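## Task

Find the box marked with a T on its top face and place only that box inside the tote near the door, fully within its rim. All other boxes must stay on their desks. The robot must not topple or finish leaning, or the task fails. The box has to rest there by itself; if the robot is what keeps it in place at the end, it does not count.

## Robot and tools

ROBOT. TidyBot++: a four-caster wheeled base (0.54 m long, 0.50 m wide, 0.38 m tall) carrying a single seven-joint arm with a two-finger gripper. The shoulder is 0.12 m ahead of the base centre and 0.68 m above the floor. Two cameras: base_camera (pinhole, 644x364) and wrist_camera (fisheye, 644x476, looking where the hand points). The arm begins folded with the hand down, poking up to 0.08 m past the base front. Loose objects may occasionally get nudged by outside forces.

FRAMES. Base frame: origin on the floor below the base centre, x forward, y left, z up. hand_pose uses this frame and gives the point between the finger pads; the hand's own z axis runs along the fingers and its y axis is the closing direction. Odometry frame is the base frame as it was when the scene began. base_odometry counts wheel rotation, so slipping shows up as travel; heading is positive to the left, -3.142 to 3.142, and drifts a few cm and degrees over many moves. base_tilt is in degrees, positive when leaning forward or right.

execute_actions. Arguments: "actions", a list holding one action or none (none just reports state and images); "cameras", a list of base_camera, wrist_camera or all (missing, null or ["all"] gives both; [] gives none). An action may hold:
- "base": exactly one relative move, counted from the base's last reported position: translate_m (metres, forward positive, -2 to 2), strafe_m (metres, left positive, -2 to 2) or rotate_rad (radians, counter-clockwise from above positive, -6.3 to 6.3).
- "joints": absolute targets by name, radians except the gripper. joint_1_rad any angle (whole arm about vertical; positive is clockwise from above, opposite to rotate_rad). joint_2_rad -2.249 to 2.249 (shoulder). joint_3_rad any angle (upper-arm roll). joint_4_rad -2.579 to 2.579 (elbow). joint_5_rad any angle (forearm roll). joint_6_rad -2.099 to 2.099 (wrist). joint_7_rad any angle (hand roll; hand down, positive is counter-clockwise from above, at 1.57 fingers open toward left and right). gripper_pos 0 (open) to 1 (closed). Unbounded joints go the short way, so rotate more than half a turn in steps. Done tolerances: ±0.039 for joints 1-4, ±0.056 for 5-7, ±0.03 gripper.
- "speeds": lower caps for this action's base motion: translate_m and strafe_m 0.05-0.5 m/s, rotate_rad 0.1-1.57 rad/s (maxima are defaults).
A base move needing over 8.667 s is refused; an action lasts at most 15 s. Any unknown key or out-of-range value rejects the call with no motion. Motions begin together and may finish at different times. A joint or base left out of an action may still be driving toward its previous target.

ARM GEOMETRY. Upper arm 0.42 m, forearm 0.31 m, hand 0.31 m to the hand point. With joint_1_rad 0, joint_3_rad 3.14, joint_5_rad 0 the arm moves in the base x-z plane; tilt from vertical (forward positive) is joint_2 for the upper arm, joint_2 - joint_4 for the forearm, and joint_2 - joint_4 - joint_6 for the hand. Forward reach from the shoulder is the sum of length x sin(tilt), height is the sum of length x cos(tilt). A downward hand reaches about 0.94 m high at best, only near the base. Finger gap is roughly 85 x (1 - gripper_pos) mm; closed fingertips stick out about 20 mm past the hand point. Closing to 1 grips with about 96-120 N per finger.

OTHER TOOLS. wait: "seconds" 0 to 10, commands nothing, returns state and images. zoom_image: "camera" (base_camera or wrist_camera) and "region" [x0, y0, x1, y1] in pixels of that camera's latest full image, top-left origin, no larger than 504x504. finished_scene: "scene", the number of the current scene; it ends the scene irreversibly, reports success and gives the next task. Ending a reply with no tool call ends everything.

RESULTS. base_status/joint_status: "done" (base done means wheels turned enough, even with slip or a blocked stop short); "off_target" (resting away from target, maybe still pushing); "contact_stop"/"time_out" (target dropped, holding in place). Gripper "done" at 1 means empty; "off_target" means something is held. "joint command not followed" with "cause:" means a self-collision check withheld arm targets (the base is not checked); withheld joints read "not_followed" and may be retried each action until valid targets are sent. on_its_own lists uncommanded changes. motor_effort gives percent of maximum with peak in brackets; readings carry bias and noise. "ARM HIT" means the arm struck the base or itself. A reported stop cancels the remaining calls in that reply.

PRECISION. Friction leaves joints slightly off; correct by sending last command + (desired - reading). hand_pose may be 1-2 cm wrong; trust images. The arm sags under load; never resend a holding joint its current reading.

AVOID. Driving the base while the arm is caught on something around 0.8 m or higher (tipping risk); sideways shoves on a raised hand; pressing the base against obstacles. Torque over 104.5 N m (joints 1-4) or 51.3 N m (joints 5-7) freezes the arm 10 s; warnings appear at 56.7 and 29.4. Holding loads heats motors: MOTOR HOT from 60 °C, OVER-TEMPERATURE FAULT at 75 °C with the arm sinking and "limit_stop_at_motor_heat" shown; resend targets after. Avoid drops, slams and hard pushes; keep robot motion time short.

Each tool is called after ">>>" as name(argument=value, ...) on one line, values as JSON.

## Session

>>> execute_actions(actions=[])

Scene clock: 0.00 s.
base_odometry: x=+0.000 y=+0.000 heading=+0.000 (m, m, rad; odometry frame)
base_tilt: forward=-0.5 right=+0.3 (deg)
base_status: not commanded
joint_positions: joint_1_rad=+0.013 joint_2_rad=-0.342 joint_3_rad=+3.116 joint_4_rad=-2.507 joint_5_rad=-0.031 joint_6_rad=-0.840 joint_7_rad=+1.610 gripper_pos=+0.000
joint_status: not commanded
motor_effort: joint_1_rad=+1 joint_2_rad=-2 joint_3_rad=+0 joint_4_rad=+11 joint_5_rad=-1 joint_6_rad=+1 joint_7_rad=+1 (%)
hand_pose: x=+0.2804 y=+0.0096 z=+0.5937 quat_wxyz=(-0.007, +0.998, +0.016, +0.068) (m; base frame)
pictures: base_camera, wrist_camera
Images, in order (width x height): base_camera 644x364, wrist_camera 644x476.

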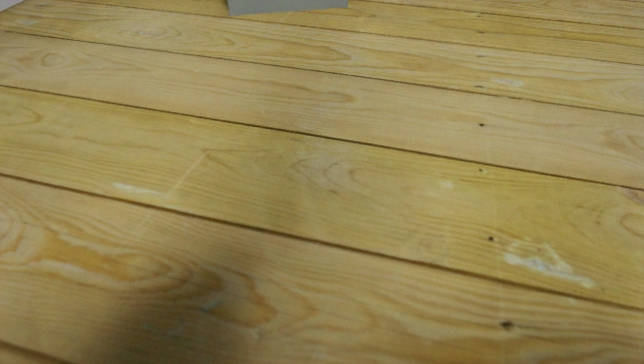

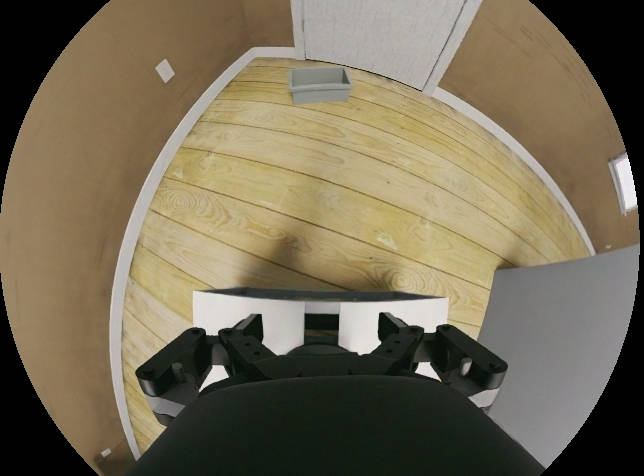

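>>> execute_actions(actions=[{"joints":{"joint_2_rad":-0.5,"joint_4_rad":-1.5,"joint_6_rad":-1.2,"joint_1_rad":-2.6}}], cameras=["wrist_camera"])

Scene clock: 3.90 s.
base_odometry: x=+0.000 y=+0.000 heading=+0.000 (m, m, rad; odometry frame)
base_tilt: forward=-0.5 right=+0.3 (deg)
base_status: not commanded
joint_positions: joint_1_rad=-2.577 joint_2_rad=-0.483 joint_3_rad=+3.116 joint_4_rad=-1.514 joint_5_rad=-0.031 joint_6_rad=-1.175 joint_7_rad=+1.610 gripper_pos=+0.000
joint_status: all done
motor_effort: joint_1_rad=+1(1) joint_2_rad=-1(6) joint_3_rad=+0(2) joint_4_rad=+16(16) joint_5_rad=-1(1) joint_6_rad=+7(7) joint_7_rad=+1(0) (%)
hand_pose: x=-0.1666 y=+0.1550 z=+1.0309 quat_wxyz=(-0.434, +0.218, +0.866, +0.119) (m; base frame)
pictures: wrist_camera
Images, in order (width x height): wrist_camera 644x476.

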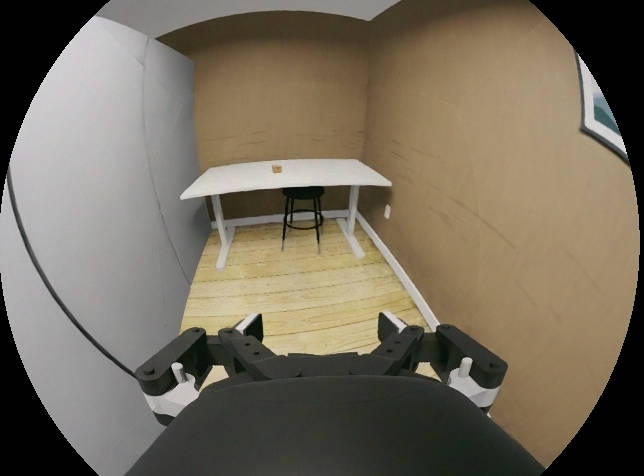

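>>> zoom_image(camera="wrist_camera", region=[250, 150, 310, 190])

Region (250, 150, 310, 190) of wrist_camera's 644x476 image, scaled by 8.400.

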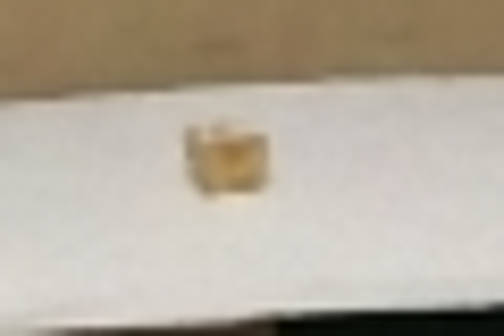

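>>> execute_actions(actions=[{"base":{"rotate_rad":2.78},"joints":{"joint_1_rad":0,"joint_2_rad":-0.1,"joint_4_rad":-0.8,"joint_6_rad":-1.7}}], cameras=[])

>>> execute_actions(actions=[{"base":{"translate_m":0.6}}])

Scene clock: 7.80 s.
base_odometry: x=+0.000 y=+0.000 heading=+2.779 (m, m, rad; odometry frame)
base_tilt: forward=-0.5 right=+0.3 (deg)
base_status: done
joint_positions: joint_1_rad=-0.023 joint_2_rad=-0.119 joint_3_rad=+3.116 joint_4_rad=-0.816 joint_5_rad=-0.031 joint_6_rad=-1.676 joint_7_rad=+1.610 gripper_pos=+0.000
joint_status: all done
motor_effort: joint_1_rad=+0(1) joint_2_rad=-11(10) joint_3_rad=+0(0) joint_4_rad=+13(16) joint_5_rad=-1(1) joint_6_rad=+6(7) joint_7_rad=+0(0) (%)
hand_pose: x=+0.4861 y=+0.0300 z=+1.1169 quat_wxyz=(-0.014, +0.926, +0.048, +0.375) (m; base frame)
pictures: none
No camera images: the call's "cameras" was empty. Leave "cameras" out to get every camera's image.

Scene clock: 10.37 s.
base_odometry: x=-0.561 y=+0.212 heading=+2.780 (m, m, rad; odometry frame)
base_tilt: forward=-0.5 right=+0.3 (deg)
base_status: done
joint_positions: joint_1_rad=-0.023 joint_2_rad=-0.099 joint_3_rad=+3.116 joint_4_rad=-0.812 joint_5_rad=-0.031 joint_6_rad=-1.679 joint_7_rad=+1.610 gripper_pos=+0.000
joint_status: not commanded
motor_effort: joint_1_rad=+1(0) joint_2_rad=-13(15) joint_3_rad=+1(1) joint_4_rad=+13(13) joint_5_rad=-1(1) joint_6_rad=+6(7) joint_7_rad=+1(1) (%)
hand_pose: x=+0.4938 y=+0.0302 z=+1.1106 quat_wxyz=(-0.014, +0.929, +0.048, +0.366) (m; base frame)
pictures: base_camera, wrist_camera
Images, in order (width x height): base_camera 644x364, wrist_camera 644x476.

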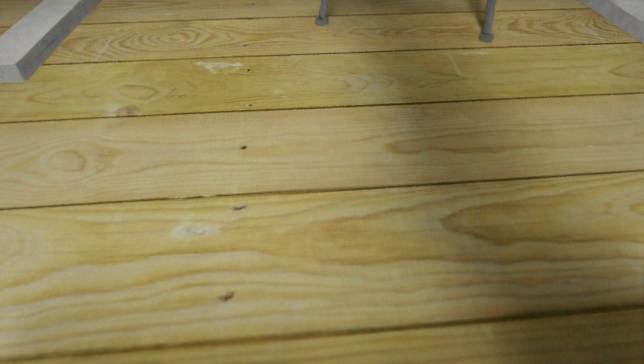

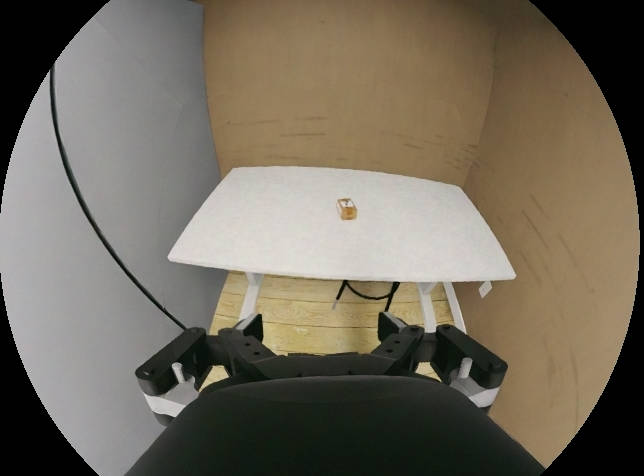

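>>> zoom_image(camera="wrist_camera", region=[322, 190, 372, 228])

Region (322, 190, 372, 228) of wrist_camera's 644x476 image, scaled by 10.080; it fills the top 383 rows of this view, and the rest is white.

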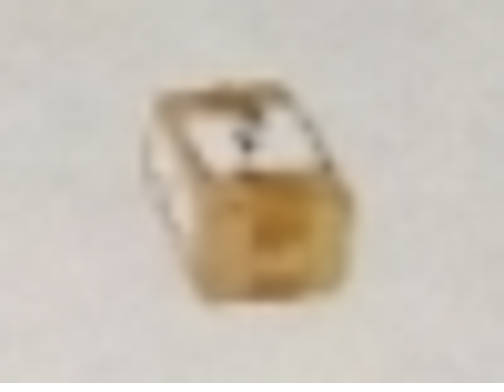

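>>> execute_actions(actions=[{"base":{"translate_m":0.35},"joints":{"joint_1_rad":0.12,"joint_2_rad":0.1,"joint_4_rad":-0.8,"joint_6_rad":-1.8,"joint_3_rad":3.165,"joint_5_rad":0.03,"joint_7_rad":1.54}}])

>>> zoom_image(camera="wrist_camera", region=[260, 150, 400, 290])

Scene clock: 12.70 s.
base_odometry: x=-0.889 y=+0.335 heading=+2.781 (m, m, rad; odometry frame)
base_tilt: forward=-0.5 right=+0.3 (deg)
base_status: done
joint_positions: joint_1_rad=+0.100 joint_2_rad=+0.110 joint_3_rad=+3.153 joint_4_rad=-0.805 joint_5_rad=+0.004 joint_6_rad=-1.777 joint_7_rad=+1.569 gripper_pos=+0.000
joint_status: all done
motor_effort: joint_1_rad=+1(1) joint_2_rad=-22(26) joint_3_rad=+0(1) joint_4_rad=+13(14) joint_5_rad=-1(3) joint_6_rad=+3(6) joint_7_rad=+1(0) (%)
hand_pose: x=+0.5471 y=-0.0474 z=+1.0113 quat_wxyz=(+0.015, +0.973, -0.056, +0.222) (m; base frame)
pictures: base_camera, wrist_camera
Images, in order (width x height): base_camera 644x364, wrist_camera 644x476.

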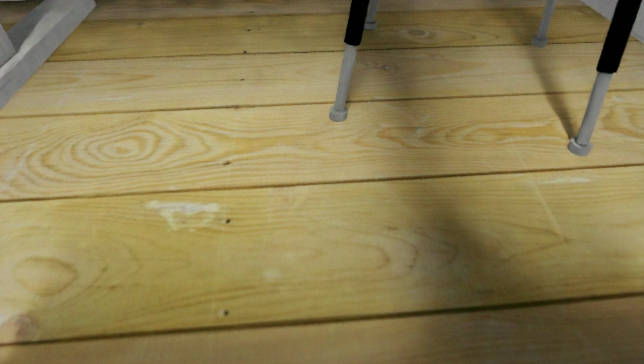

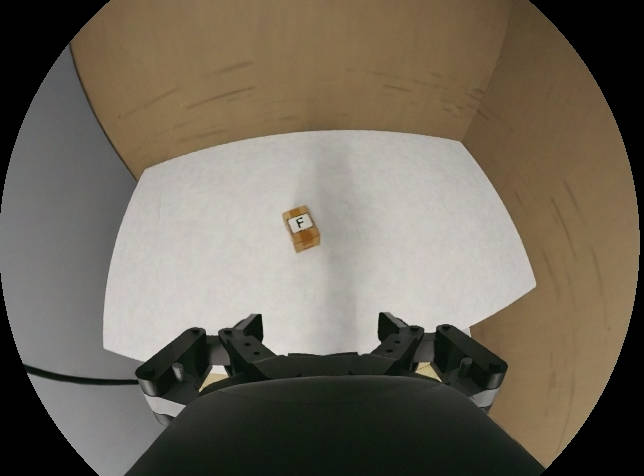

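Region (260, 150, 400, 290) of wrist_camera's 644x476 image, scaled by 3.600.

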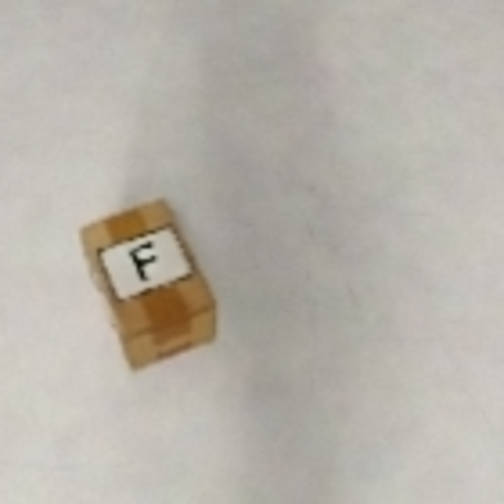

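>>> execute_actions(actions=[{"base":{"translate_m":-1.6},"joints":{"joint_1_rad":-1.5,"joint_2_rad":-0.6,"joint_4_rad":-1.5,"joint_6_rad":-1.4}}])

Scene clock: 17.83 s.
base_odometry: x=+0.609 y=-0.227 heading=+2.782 (m, m, rad; odometry frame)
base_tilt: forward=-0.5 right=+0.3 (deg)
base_status: done
joint_positions: joint_1_rad=-1.477 joint_2_rad=-0.584 joint_3_rad=+3.155 joint_4_rad=-1.485 joint_5_rad=+0.005 joint_6_rad=-1.424 joint_7_rad=+1.569 gripper_pos=+0.000
joint_status: all done
motor_effort: joint_1_rad=+1(2) joint_2_rad=+4(27) joint_3_rad=-1(1) joint_4_rad=+15(15) joint_5_rad=-1(1) joint_6_rad=+7(6) joint_7_rad=+0(1) (%)
hand_pose: x=+0.1471 y=+0.2397 z=+1.0150 quat_wxyz=(-0.266, +0.684, +0.612, +0.294) (m; base frame)
pictures: base_camera, wrist_camera
Images, in order (width x height): base_camera 644x364, wrist_camera 644x476.

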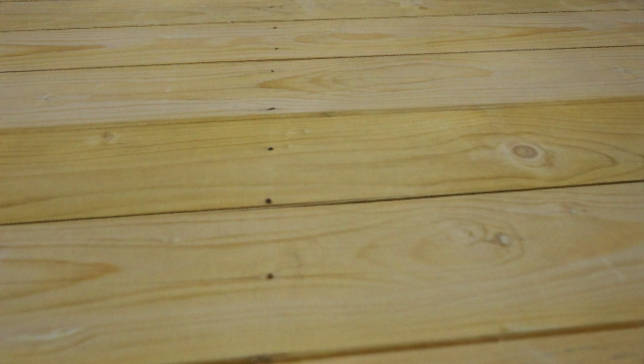

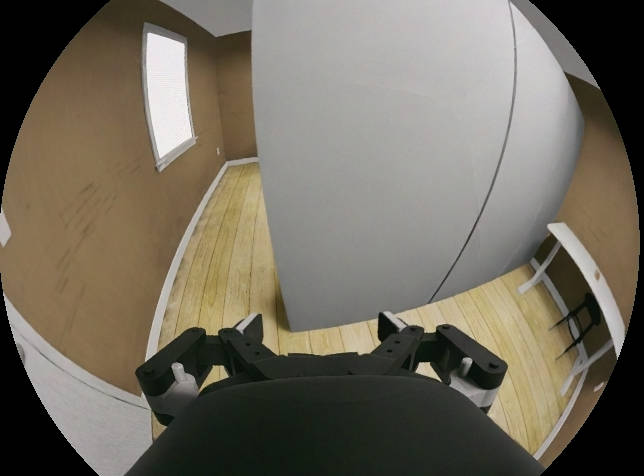

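>>> execute_actions(actions=[{"base":{"rotate_rad":1.66},"joints":{"joint_1_rad":0.02,"joint_2_rad":-0.6,"joint_4_rad":-1.7,"joint_6_rad":-1.7}}], cameras=[])

>>> execute_actions(actions=[{"base":{"translate_m":0.25}}])

Scene clock: 20.83 s.
base_odometry: x=+0.609 y=-0.227 heading=-1.843 (m, m, rad; odometry frame)
base_tilt: forward=-0.5 right=+0.3 (deg)
base_status: done
joint_positions: joint_1_rad=-0.003 joint_2_rad=-0.587 joint_3_rad=+3.155 joint_4_rad=-1.684 joint_5_rad=+0.006 joint_6_rad=-1.676 joint_7_rad=+1.569 gripper_pos=+0.000
joint_status: all done
motor_effort: joint_1_rad=+0(1) joint_2_rad=+5(6) joint_3_rad=+1(1) joint_4_rad=+14(14) joint_5_rad=+0(1) joint_6_rad=+3(6) joint_7_rad=+1(0) (%)
hand_pose: x=+0.2779 y=-0.0031 z=+0.8851 quat_wxyz=(+0.000, +0.983, -0.006, +0.183) (m; base frame)
pictures: none
No camera images: the call's "cameras" was empty. Leave "cameras" out to get every camera's image.

Scene clock: 22.60 s.
base_odometry: x=+0.542 y=-0.468 heading=-1.842 (m, m, rad; odometry frame)
base_tilt: forward=-0.5 right=+0.3 (deg)
base_status: done
joint_positions: joint_1_rad=-0.003 joint_2_rad=-0.592 joint_3_rad=+3.155 joint_4_rad=-1.686 joint_5_rad=+0.006 joint_6_rad=-1.679 joint_7_rad=+1.569 gripper_pos=+0.000
joint_status: not commanded
motor_effort: joint_1_rad=+1(1) joint_2_rad=+5(8) joint_3_rad=+0(0) joint_4_rad=+13(14) joint_5_rad=-1(0) joint_6_rad=+3(4) joint_7_rad=+1(1) (%)
hand_pose: x=+0.2759 y=-0.0031 z=+0.8849 quat_wxyz=(+0.000, +0.983, -0.006, +0.183) (m; base frame)
pictures: base_camera, wrist_camera
Images, in order (width x height): base_camera 644x364, wrist_camera 644x476.

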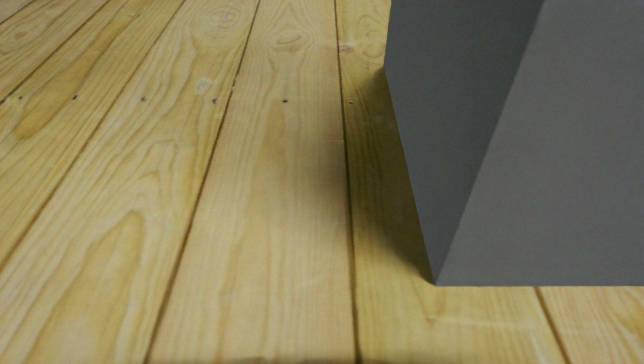

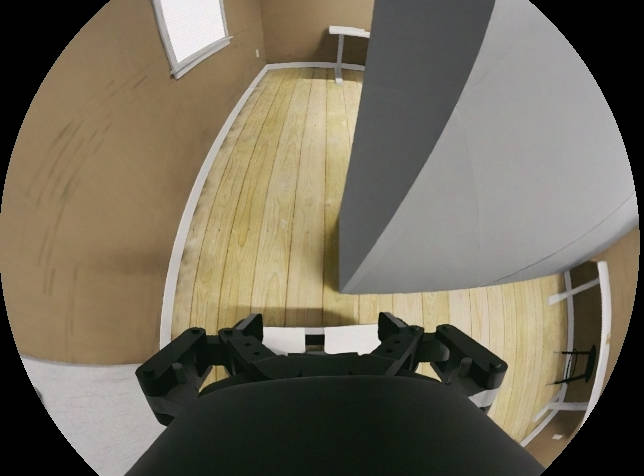

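>>> execute_actions(actions=[{"base":{"strafe_m":0.28},"joints":{"joint_6_rad":-1.2}}], cameras=["base_camera"])

>>> execute_actions(actions=[{"base":{"translate_m":1.4},"joints":{"joint_1_rad":0.7}}])

Scene clock: 24.63 s.
base_odometry: x=+0.812 y=-0.544 heading=-1.842 (m, m, rad; odometry frame)
base_tilt: forward=-0.5 right=+0.3 (deg)
base_status: done
joint_positions: joint_1_rad=-0.003 joint_2_rad=-0.592 joint_3_rad=+3.156 joint_4_rad=-1.690 joint_5_rad=+0.006 joint_6_rad=-1.202 joint_7_rad=+1.569 gripper_pos=+0.000
joint_status: all done
motor_effort: joint_1_rad=+1(1) joint_2_rad=+3(7) joint_3_rad=+0(2) joint_4_rad=+16(17) joint_5_rad=+0(1) joint_6_rad=+7(6) joint_7_rad=+0(0) (%)
hand_pose: x=+0.3962 y=-0.0053 z=+0.9671 quat_wxyz=(+0.001, +0.913, -0.007, +0.409) (m; base frame)
pictures: base_camera
Images, in order (width x height): base_camera 644x364.

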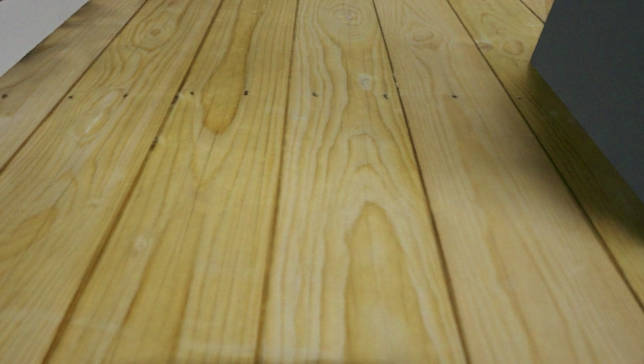

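Scene clock: 28.70 s.
base_odometry: x=+0.438 y=-1.893 heading=-1.842 (m, m, rad; odometry frame)
base_tilt: forward=-0.5 right=+0.3 (deg)
base_status: done
joint_positions: joint_1_rad=+0.677 joint_2_rad=-0.596 joint_3_rad=+3.156 joint_4_rad=-1.690 joint_5_rad=+0.006 joint_6_rad=-1.202 joint_7_rad=+1.569 gripper_pos=+0.000
joint_status: all done
motor_effort: joint_1_rad=+0(0) joint_2_rad=+3(6) joint_3_rad=+0(1) joint_4_rad=+16(17) joint_5_rad=-1(0) joint_6_rad=+7(7) joint_7_rad=+0(0) (%)
hand_pose: x=+0.3303 y=-0.1778 z=+0.9681 quat_wxyz=(+0.138, +0.857, -0.310, +0.387) (m; base frame)
pictures: base_camera, wrist_camera
Images, in order (width x height): base_camera 644x364, wrist_camera 644x476.

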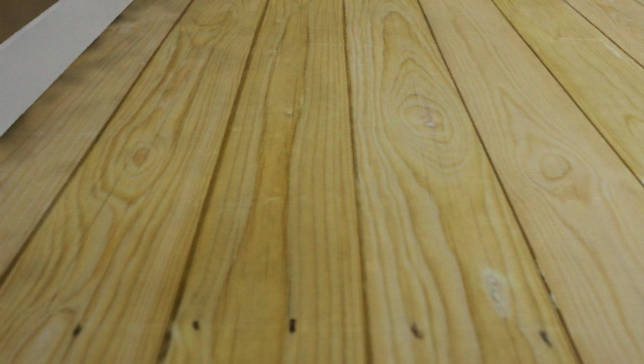

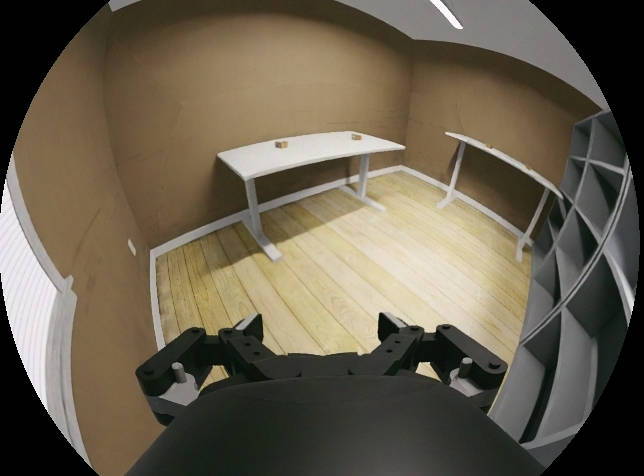

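>>> execute_actions(actions=[{"base":{"translate_m":0.7},"joints":{"joint_1_rad":-0.02,"joint_2_rad":0.1,"joint_4_rad":-0.6,"joint_6_rad":-1.9}}], cameras=[])

>>> execute_actions(actions=[{"base":{"strafe_m":-1.0}}])

Scene clock: 31.67 s.
base_odometry: x=+0.251 y=-2.567 heading=-1.841 (m, m, rad; odometry frame)
base_tilt: forward=-0.5 right=+0.3 (deg)
base_status: done
joint_positions: joint_1_rad=+0.003 joint_2_rad=+0.103 joint_3_rad=+3.157 joint_4_rad=-0.615 joint_5_rad=+0.006 joint_6_rad=-1.876 joint_7_rad=+1.569 gripper_pos=+0.000
joint_status: all done
motor_effort: joint_1_rad=+1(0) joint_2_rad=-19(24) joint_3_rad=+0(0) joint_4_rad=+12(17) joint_5_rad=-1(1) joint_6_rad=+4(7) joint_7_rad=+0(1) (%)
hand_pose: x=+0.5312 y=-0.0071 z=+1.0715 quat_wxyz=(+0.005, +0.963, -0.011, +0.271) (m; base frame)
pictures: none
No camera images: the call's "cameras" was empty. Leave "cameras" out to get every camera's image.

Scene clock: 35.03 s.
base_odometry: x=-0.713 y=-2.302 heading=-1.840 (m, m, rad; odometry frame)
base_tilt: forward=-0.5 right=+0.3 (deg)
base_status: done
joint_positions: joint_1_rad=-0.002 joint_2_rad=+0.103 joint_3_rad=+3.157 joint_4_rad=-0.614 joint_5_rad=+0.007 joint_6_rad=-1.876 joint_7_rad=+1.569 gripper_pos=+0.000
joint_status: not commanded
motor_effort: joint_1_rad=+0(2) joint_2_rad=-19(21) joint_3_rad=+0(2) joint_4_rad=+11(13) joint_5_rad=+0(0) joint_6_rad=+4(5) joint_7_rad=+1(0) (%)
hand_pose: x=+0.5310 y=-0.0055 z=+1.0716 quat_wxyz=(+0.005, +0.963, -0.009, +0.271) (m; base frame)
pictures: base_camera, wrist_camera
Images, in order (width x height): base_camera 644x364, wrist_camera 644x476.

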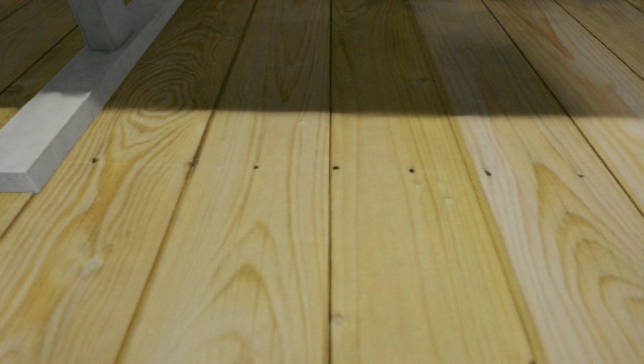

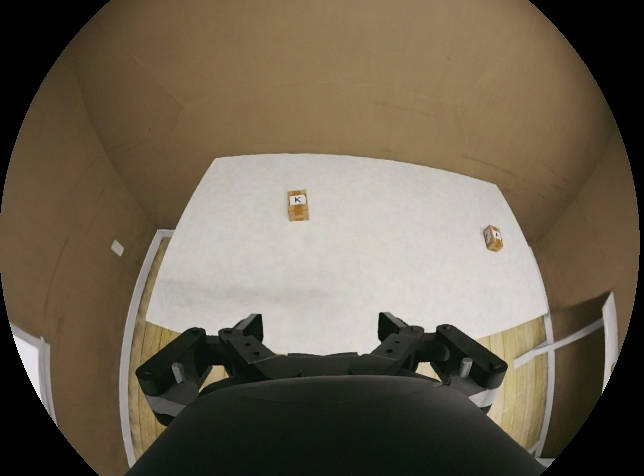

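>>> zoom_image(camera="wrist_camera", region=[465, 215, 525, 260])

Region (465, 215, 525, 260) of wrist_camera's 644x476 image, scaled by 8.400; it fills the top 378 rows of this view, and the rest is white.

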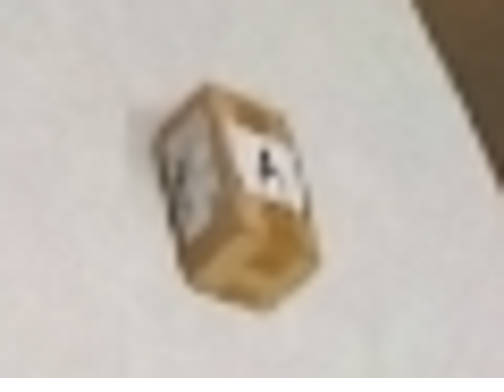

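>>> execute_actions(actions=[{"base":{"strafe_m":-0.55}}])

Scene clock: 37.70 s.
base_odometry: x=-1.244 y=-2.156 heading=-1.840 (m, m, rad; odometry frame)
base_tilt: forward=-0.5 right=+0.3 (deg)
base_status: done
joint_positions: joint_1_rad=-0.005 joint_2_rad=+0.103 joint_3_rad=+3.158 joint_4_rad=-0.614 joint_5_rad=+0.007 joint_6_rad=-1.877 joint_7_rad=+1.569 gripper_pos=+0.000
joint_status: not commanded
motor_effort: joint_1_rad=+0(3) joint_2_rad=-19(21) joint_3_rad=-1(2) joint_4_rad=+11(12) joint_5_rad=-1(1) joint_6_rad=+5(5) joint_7_rad=+1(0) (%)
hand_pose: x=+0.5310 y=-0.0050 z=+1.0717 quat_wxyz=(+0.005, +0.963, -0.008, +0.271) (m; base frame)
pictures: base_camera, wrist_camera
Images, in order (width x height): base_camera 644x364, wrist_camera 644x476.

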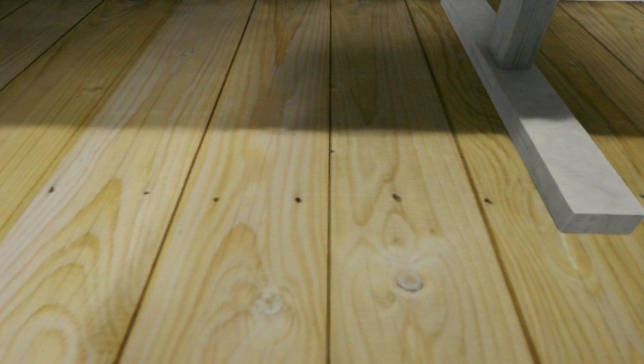

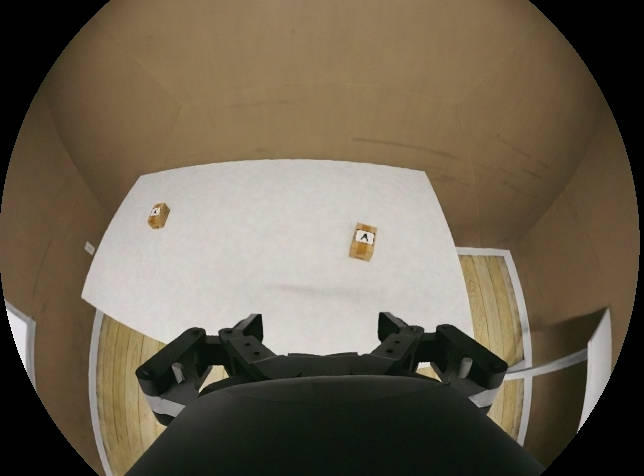

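A. On to the last desk.

>>> execute_actions(actions=[{"base":{"translate_m":-0.3}}], cameras=[])

>>> execute_actions(actions=[{"base":{"rotate_rad":-1.57},"joints":{"joint_6_rad":-1.7}}])

Scene clock: 44.80 s.
base_odometry: x=-1.164 y=-1.866 heading=-1.839 (m, m, rad; odometry frame)
base_tilt: forward=-0.5 right=+0.3 (deg)
base_status: done
joint_positions: joint_1_rad=-0.005 joint_2_rad=+0.093 joint_3_rad=+3.158 joint_4_rad=-0.611 joint_5_rad=+0.007 joint_6_rad=-1.879 joint_7_rad=+1.569 gripper_pos=+0.000
joint_status: not commanded
motor_effort: joint_1_rad=+1(2) joint_2_rad=-19(24) joint_3_rad=+0(0) joint_4_rad=+11(13) joint_5_rad=-1(0) joint_6_rad=+4(5) joint_7_rad=+1(0) (%)
hand_pose: x=+0.5268 y=-0.0050 z=+1.0763 quat_wxyz=(+0.005, +0.961, -0.008, +0.276) (m; base frame)
pictures: none
No camera images: the call's "cameras" was empty. Leave "cameras" out to get every camera's image.

Scene clock: 47.13 s.
base_odometry: x=-1.164 y=-1.866 heading=+2.875 (m, m, rad; odometry frame)
base_tilt: forward=-0.5 right=+0.3 (deg)
base_status: done
joint_positions: joint_1_rad=-0.006 joint_2_rad=+0.104 joint_3_rad=+3.163 joint_4_rad=-0.610 joint_5_rad=+0.007 joint_6_rad=-1.706 joint_7_rad=+1.569 gripper_pos=+0.000
joint_status: all done
motor_effort: joint_1_rad=+1(3) joint_2_rad=-20(24) joint_3_rad=+0(2) joint_4_rad=+12(13) joint_5_rad=+0(1) joint_6_rad=+5(7) joint_7_rad=+0(0) (%)
hand_pose: x=+0.5743 y=-0.0067 z=+1.1041 quat_wxyz=(+0.007, +0.936, -0.009, +0.353) (m; base frame)
pictures: base_camera, wrist_camera
Images, in order (width x height): base_camera 644x364, wrist_camera 644x476.

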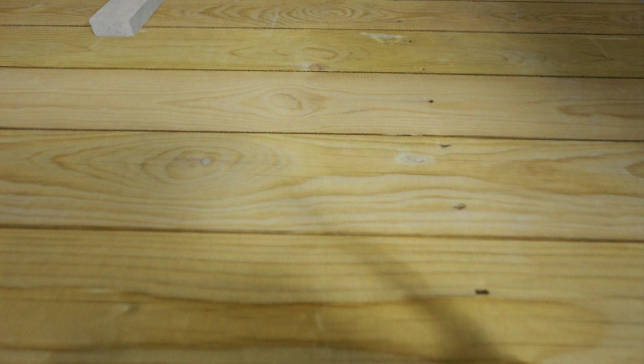

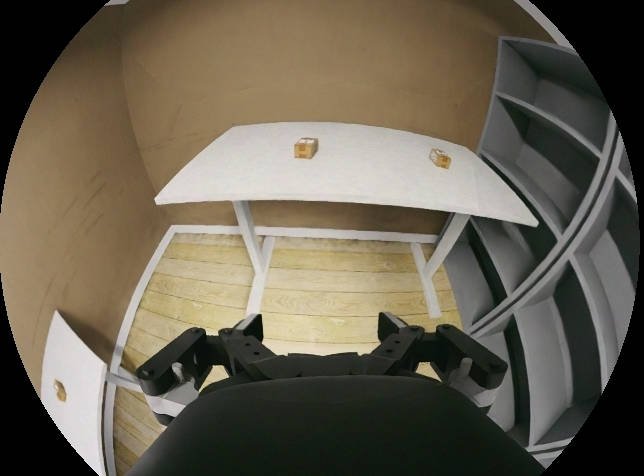

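>>> execute_actions(actions=[{"base":{"translate_m":0.5},"joints":{"joint_4_rad":-0.4,"joint_6_rad":-1.8}}])

Scene clock: 49.63 s.
base_odometry: x=-1.646 y=-1.733 heading=+2.874 (m, m, rad; odometry frame)
base_tilt: forward=-0.5 right=+0.3 (deg)
base_status: done
joint_positions: joint_1_rad=-0.006 joint_2_rad=+0.109 joint_3_rad=+3.163 joint_4_rad=-0.407 joint_5_rad=+0.007 joint_6_rad=-1.779 joint_7_rad=+1.569 gripper_pos=+0.000
joint_status: all done
motor_effort: joint_1_rad=+0(0) joint_2_rad=-17(22) joint_3_rad=+0(1) joint_4_rad=+10(13) joint_5_rad=+0(0) joint_6_rad=+6(7) joint_7_rad=+0(0) (%)
hand_pose: x=+0.5532 y=-0.0062 z=+1.1675 quat_wxyz=(+0.007, +0.912, -0.009, +0.411) (m; base frame)
pictures: base_camera, wrist_camera
Images, in order (width x height): base_camera 644x364, wrist_camera 644x476.

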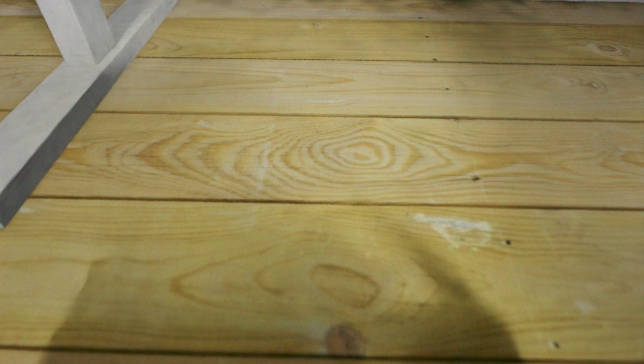

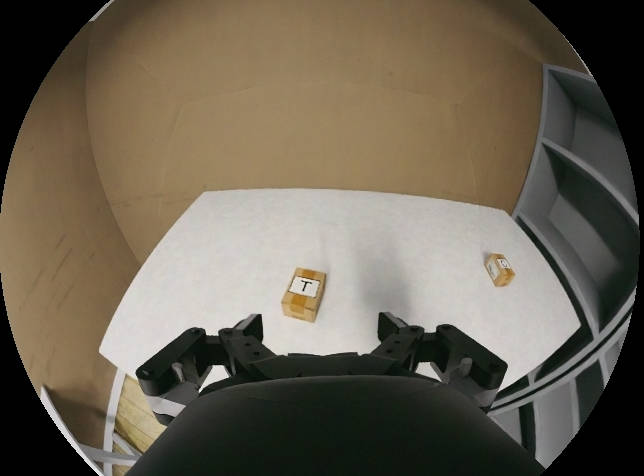

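>>> zoom_image(camera="wrist_camera", region=[264, 255, 348, 335])

Region (264, 255, 348, 335) of wrist_camera's 644x476 image, scaled by 6.000; it fills the top 480 rows of this view, and the rest is white.

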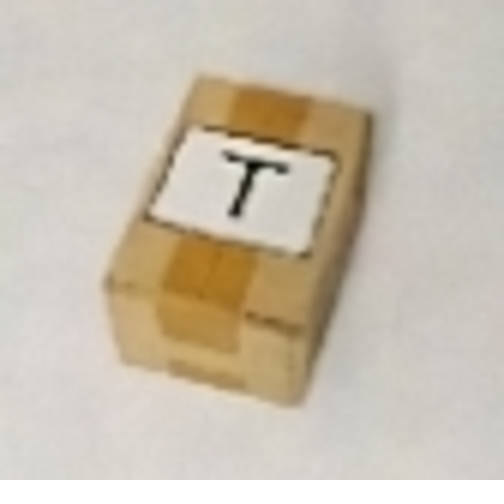

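>>> execute_actions(actions=[{"base":{"strafe_m":0.186},"joints":{"joint_1_rad":0.29,"joint_2_rad":0.09,"joint_3_rad":3.13,"joint_4_rad":-1.0,"joint_6_rad":-1.2}}], cameras=["wrist_camera"])

Scene clock: 52.37 s.
base_odometry: x=-1.696 y=-1.913 heading=+2.874 (m, m, rad; odometry frame)
base_tilt: forward=-0.5 right=+0.3 (deg)
base_status: done
joint_positions: joint_1_rad=+0.269 joint_2_rad=+0.104 joint_3_rad=+3.145 joint_4_rad=-0.989 joint_5_rad=+0.008 joint_6_rad=-1.223 joint_7_rad=+1.569 gripper_pos=+0.000
joint_status: all done
motor_effort: joint_1_rad=+1(2) joint_2_rad=-24(27) joint_3_rad=+0(2) joint_4_rad=+17(16) joint_5_rad=+0(1) joint_6_rad=+6(6) joint_7_rad=+0(0) (%)
hand_pose: x=+0.6501 y=-0.1495 z=+1.0335 quat_wxyz=(+0.058, +0.907, -0.125, +0.397) (m; base frame)
pictures: wrist_camera
Images, in order (width x height): wrist_camera 644x476.

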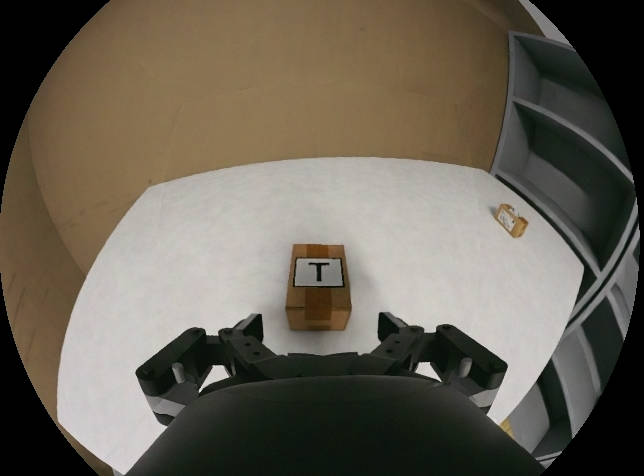

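>>> execute_actions(actions=[{"joints":{"joint_2_rad":0.24,"joint_4_rad":-1.045,"joint_6_rad":-1.0}}], cameras=["wrist_camera"])

Scene clock: 53.83 s.
base_odometry: x=-1.696 y=-1.913 heading=+2.874 (m, m, rad; odometry frame)
base_tilt: forward=-0.5 right=+0.3 (deg)
base_status: not commanded
joint_positions: joint_1_rad=+0.269 joint_2_rad=+0.242 joint_3_rad=+3.145 joint_4_rad=-1.034 joint_5_rad=+0.008 joint_6_rad=-1.020 joint_7_rad=+1.569 gripper_pos=+0.000
joint_status: all done
motor_effort: joint_1_rad=+1(0) joint_2_rad=-32(35) joint_3_rad=+0(0) joint_4_rad=+17(19) joint_5_rad=-1(1) joint_6_rad=+6(7) joint_7_rad=+0(0) (%)
hand_pose: x=+0.7300 y=-0.1714 z=+0.9753 quat_wxyz=(+0.060, +0.903, -0.124, +0.406) (m; base frame)
pictures: wrist_camera
Images, in order (width x height): wrist_camera 644x476.

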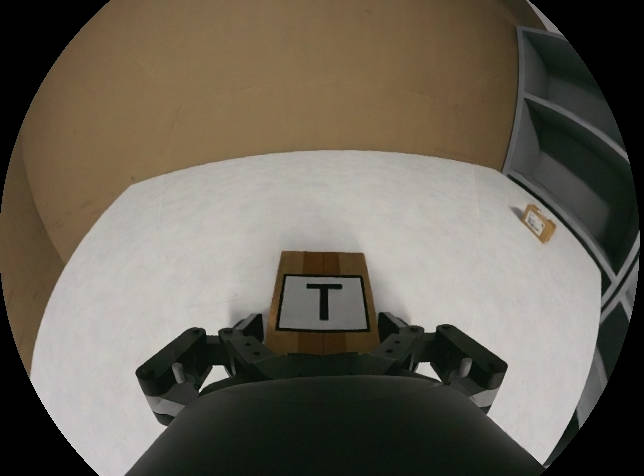

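>>> execute_actions(actions=[{"joints":{"joint_2_rad":0.27,"joint_6_rad":-0.97}}], cameras=[])

>>> execute_actions(actions=[{"joints":{"gripper_pos":1}}], cameras=["wrist_camera"])

Scene clock: 54.70 s.
base_odometry: x=-1.696 y=-1.913 heading=+2.874 (m, m, rad; odometry frame)
base_tilt: forward=-0.5 right=+0.3 (deg)
base_status: not commanded
joint_positions: joint_1_rad=+0.269 joint_2_rad=+0.250 joint_3_rad=+3.145 joint_4_rad=-1.034 joint_5_rad=+0.008 joint_6_rad=-0.991 joint_7_rad=+1.569 gripper_pos=+0.000
joint_status: all done
motor_effort: joint_1_rad=+1(1) joint_2_rad=-31(32) joint_3_rad=+0(0) joint_4_rad=+16(17) joint_5_rad=+0(1) joint_6_rad=+6(6) joint_7_rad=+0(1) (%)
hand_pose: x=+0.7380 y=-0.1736 z=+0.9766 quat_wxyz=(+0.061, +0.899, -0.123, +0.415) (m; base frame)
pictures: none
No camera images: the call's "cameras" was empty. Leave "cameras" out to get every camera's image.

Scene clock: 55.80 s.
base_odometry: x=-1.696 y=-1.913 heading=+2.874 (m, m, rad; odometry frame)
base_tilt: forward=-0.5 right=+0.3 (deg)
base_status: not commanded
joint_positions: joint_1_rad=+0.269 joint_2_rad=+0.247 joint_3_rad=+3.145 joint_4_rad=-1.033 joint_5_rad=+0.008 joint_6_rad=-0.984 joint_7_rad=+1.569 gripper_pos=+0.343
joint_status: gripper_pos off_target (ended at +0.343, target +1.000)
motor_effort: joint_1_rad=+0(2) joint_2_rad=-30(31) joint_3_rad=-1(0) joint_4_rad=+15(17) joint_5_rad=-1(1) joint_6_rad=+6(7) joint_7_rad=+1(1) (%)
hand_pose: x=+0.7385 y=-0.1737 z=+0.9810 quat_wxyz=(+0.062, +0.897, -0.123, +0.420) (m; base frame)
pictures: wrist_camera
Images, in order (width x height): wrist_camera 644x476.

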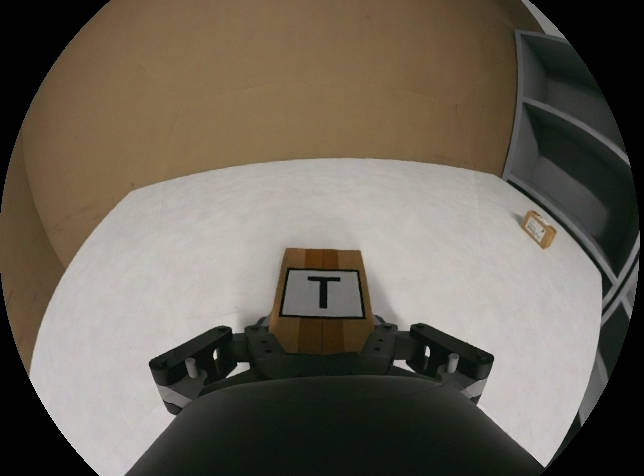

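>>> execute_actions(actions=[{"joints":{"joint_2_rad":0.0}}], cameras=["wrist_camera"])

>>> execute_actions(actions=[{"base":{"translate_m":-2.0},"joints":{"joint_1_rad":-0.02,"joint_2_rad":-0.4}}], cameras=[])

>>> execute_actions(actions=[{"base":{"rotate_rad":-1.57},"joints":{"joint_4_rad":-1.9,"joint_6_rad":-0.8}}])

Scene clock: 57.73 s.
base_odometry: x=-1.696 y=-1.913 heading=+2.874 (m, m, rad; odometry frame)
base_tilt: forward=-0.5 right=+0.3 (deg)
base_status: not commanded
joint_positions: joint_1_rad=+0.269 joint_2_rad=-0.002 joint_3_rad=+3.145 joint_4_rad=-1.048 joint_5_rad=+0.008 joint_6_rad=-0.984 joint_7_rad=+1.569 gripper_pos=+0.343
joint_status: all done
motor_effort: joint_1_rad=+1(2) joint_2_rad=-22(37) joint_3_rad=+0(0) joint_4_rad=+17(20) joint_5_rad=+0(0) joint_6_rad=+9(9) joint_7_rad=+0(1) (%)
hand_pose: x=+0.6487 y=-0.1489 z=+1.1220 quat_wxyz=(+0.075, +0.842, -0.116, +0.522) (m; base frame)
pictures: wrist_camera
Images, in order (width x height): wrist_camera 644x476.

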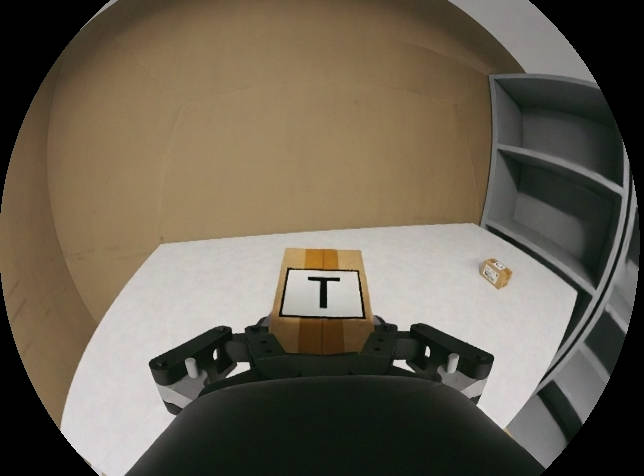

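Scene clock: 63.03 s.
base_odometry: x=+0.233 y=-2.442 heading=+2.874 (m, m, rad; odometry frame)
base_tilt: forward=-0.5 right=+0.3 (deg)
base_status: done
joint_positions: joint_1_rad=+0.004 joint_2_rad=-0.404 joint_3_rad=+3.137 joint_4_rad=-1.049 joint_5_rad=+0.008 joint_6_rad=-0.984 joint_7_rad=+1.569 gripper_pos=+0.343
joint_status: all done
motor_effort: joint_1_rad=+1(3) joint_2_rad=+0(28) joint_3_rad=+1(2) joint_4_rad=+14(19) joint_5_rad=-1(0) joint_6_rad=+9(10) joint_7_rad=+1(0) (%)
hand_pose: x=+0.4530 y=+0.0006 z=+1.3019 quat_wxyz=(+0.004, +0.727, +0.000, +0.686) (m; base frame)
pictures: none
No camera images: the call's "cameras" was empty. Leave "cameras" out to get every camera's image.

Scene clock: 65.33 s.
base_odometry: x=+0.233 y=-2.442 heading=+1.306 (m, m, rad; odometry frame)
base_tilt: forward=-0.5 right=+0.3 (deg)
base_status: done
joint_positions: joint_1_rad=+0.000 joint_2_rad=-0.395 joint_3_rad=+3.136 joint_4_rad=-1.895 joint_5_rad=+0.008 joint_6_rad=-0.829 joint_7_rad=+1.569 gripper_pos=+0.343
joint_status: all done
motor_effort: joint_1_rad=+0(2) joint_2_rad=-7(11) joint_3_rad=+1(3) joint_4_rad=+19(20) joint_5_rad=+0(0) joint_6_rad=+7(10) joint_7_rad=+0(0) (%)
hand_pose: x=+0.4968 y=+0.0017 z=+0.8785 quat_wxyz=(+0.004, +0.919, +0.003, +0.395) (m; base frame)
pictures: base_camera, wrist_camera
Images, in order (width x height): base_camera 644x364, wrist_camera 644x476.

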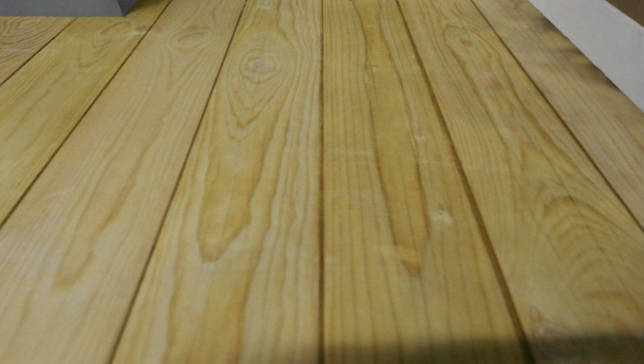

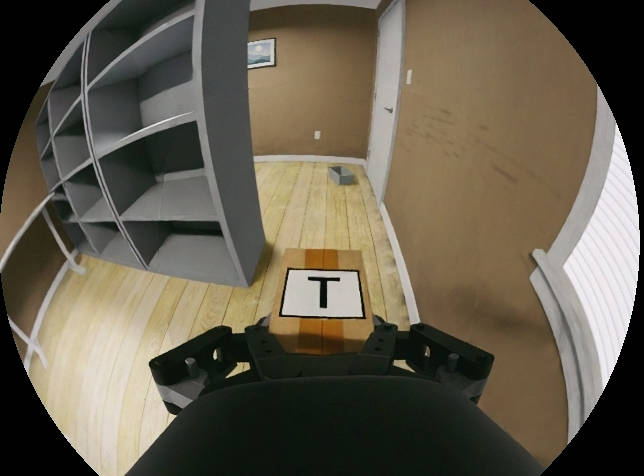

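>>> execute_actions(actions=[{"base":{"translate_m":1.85},"joints":{"joint_2_rad":0.0,"joint_6_rad":-0.5}}])

Scene clock: 70.53 s.
base_odometry: x=+0.721 y=-0.657 heading=+1.305 (m, m, rad; odometry frame)
base_tilt: forward=-0.5 right=+0.3 (deg)
base_status: done
joint_positions: joint_1_rad=+0.000 joint_2_rad=+0.004 joint_3_rad=+3.136 joint_4_rad=-1.896 joint_5_rad=+0.008 joint_6_rad=-0.523 joint_7_rad=+1.569 gripper_pos=+0.343
joint_status: all done
motor_effort: joint_1_rad=+1(0) joint_2_rad=-23(26) joint_3_rad=+0(1) joint_4_rad=+17(19) joint_5_rad=-1(0) joint_6_rad=+6(8) joint_7_rad=+0(0) (%)
hand_pose: x=+0.6229 y=+0.0028 z=+0.7667 quat_wxyz=(+0.002, +0.936, +0.004, +0.352) (m; base frame)
pictures: base_camera, wrist_camera
Images, in order (width x height): base_camera 644x364, wrist_camera 644x476.

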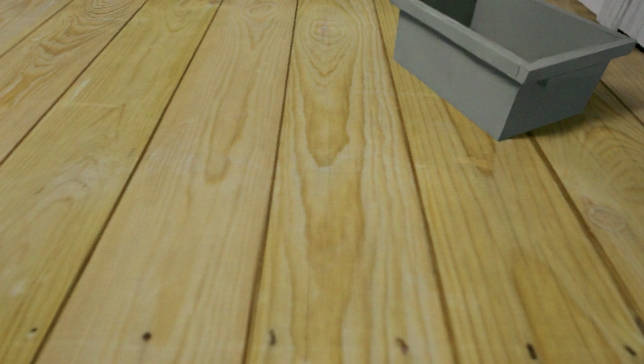

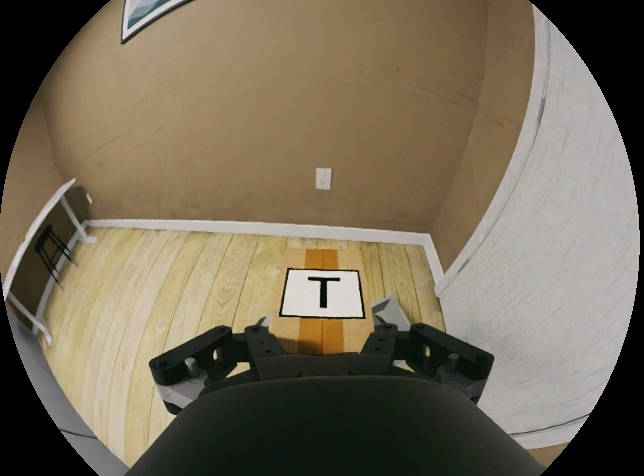

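>>> execute_actions(actions=[{"base":{"strafe_m":-0.15},"joints":{"joint_1_rad":0.26,"joint_2_rad":0.8,"joint_6_rad":0.5}}], cameras=[])

>>> execute_actions(actions=[{"base":{"translate_m":0.2},"joints":{"joint_2_rad":1.24,"joint_4_rad":-1.85}}])

Scene clock: 73.20 s.
base_odometry: x=+0.866 y=-0.696 heading=+1.305 (m, m, rad; odometry frame)
base_tilt: forward=-0.5 right=+0.3 (deg)
base_status: done
joint_positions: joint_1_rad=+0.238 joint_2_rad=+0.799 joint_3_rad=+3.135 joint_4_rad=-1.896 joint_5_rad=+0.008 joint_6_rad=+0.472 joint_7_rad=+1.569 gripper_pos=+0.343
joint_status: all done
motor_effort: joint_1_rad=+1(1) joint_2_rad=-43(43) joint_3_rad=-2(2) joint_4_rad=+10(17) joint_5_rad=+0(0) joint_6_rad=+8(8) joint_7_rad=+0(0) (%)
hand_pose: x=+0.7858 y=-0.1552 z=+0.5030 quat_wxyz=(+0.049, +0.891, -0.102, +0.441) (m; base frame)
pictures: none
No camera images: the call's "cameras" was empty. Leave "cameras" out to get every camera's image.

Scene clock: 74.80 s.
base_odometry: x=+0.919 y=-0.503 heading=+1.305 (m, m, rad; odometry frame)
base_tilt: forward=-0.5 right=+0.3 (deg)
base_status: done
joint_positions: joint_1_rad=+0.239 joint_2_rad=+1.242 joint_3_rad=+3.135 joint_4_rad=-1.866 joint_5_rad=+0.008 joint_6_rad=+0.475 joint_7_rad=+1.569 gripper_pos=+0.343
joint_status: all done
motor_effort: joint_1_rad=+1(2) joint_2_rad=-42(46) joint_3_rad=-1(2) joint_4_rad=+1(11) joint_5_rad=-1(1) joint_6_rad=+5(9) joint_7_rad=+0(1) (%)
hand_pose: x=+0.6654 y=-0.1267 z=+0.2320 quat_wxyz=(+0.026, +0.961, -0.112, +0.251) (m; base frame)
pictures: base_camera, wrist_camera
Images, in order (width x height): base_camera 644x364, wrist_camera 644x476.

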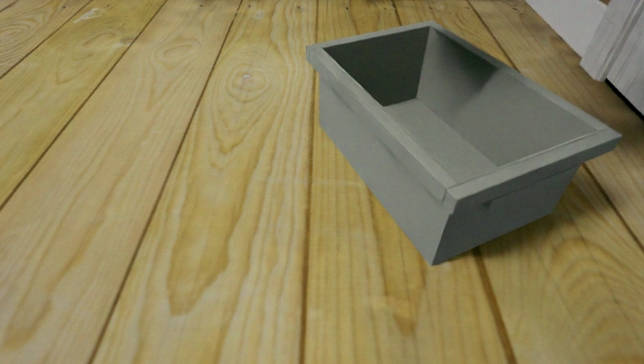

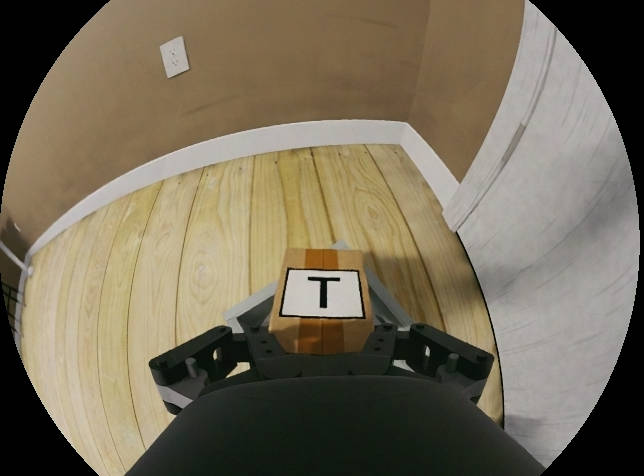

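>>> execute_actions(actions=[{"joints":{"joint_1_rad":0.34,"joint_2_rad":1.375,"joint_4_rad":-1.93,"joint_6_rad":0.67,"joint_7_rad":2.05}}])

Scene clock: 76.27 s.
base_odometry: x=+0.919 y=-0.503 heading=+1.305 (m, m, rad; odometry frame)
base_tilt: forward=-0.5 right=+0.3 (deg)
base_status: not commanded
joint_positions: joint_1_rad=+0.325 joint_2_rad=+1.382 joint_3_rad=+3.135 joint_4_rad=-1.925 joint_5_rad=+0.008 joint_6_rad=+0.643 joint_7_rad=+2.031 gripper_pos=+0.343
joint_status: all done
motor_effort: joint_1_rad=+0(0) joint_2_rad=-40(45) joint_3_rad=-1(2) joint_4_rad=-2(3) joint_5_rad=-1(0) joint_6_rad=+4(6) joint_7_rad=+0(1) (%)
hand_pose: x=+0.5994 y=-0.1547 z=+0.1745 quat_wxyz=(+0.086, +0.969, +0.069, +0.220) (m; base frame)
pictures: base_camera, wrist_camera
Images, in order (width x height): base_camera 644x364, wrist_camera 644x476.

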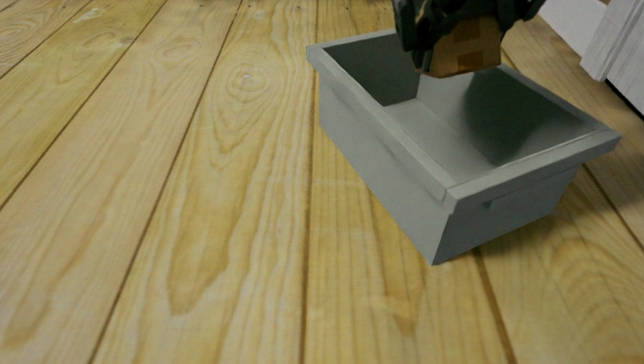

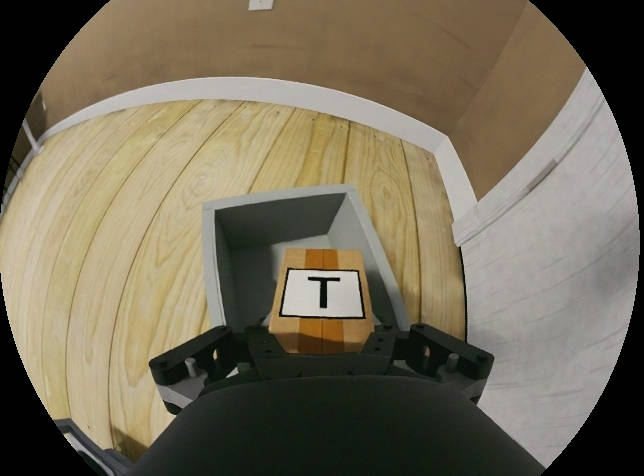

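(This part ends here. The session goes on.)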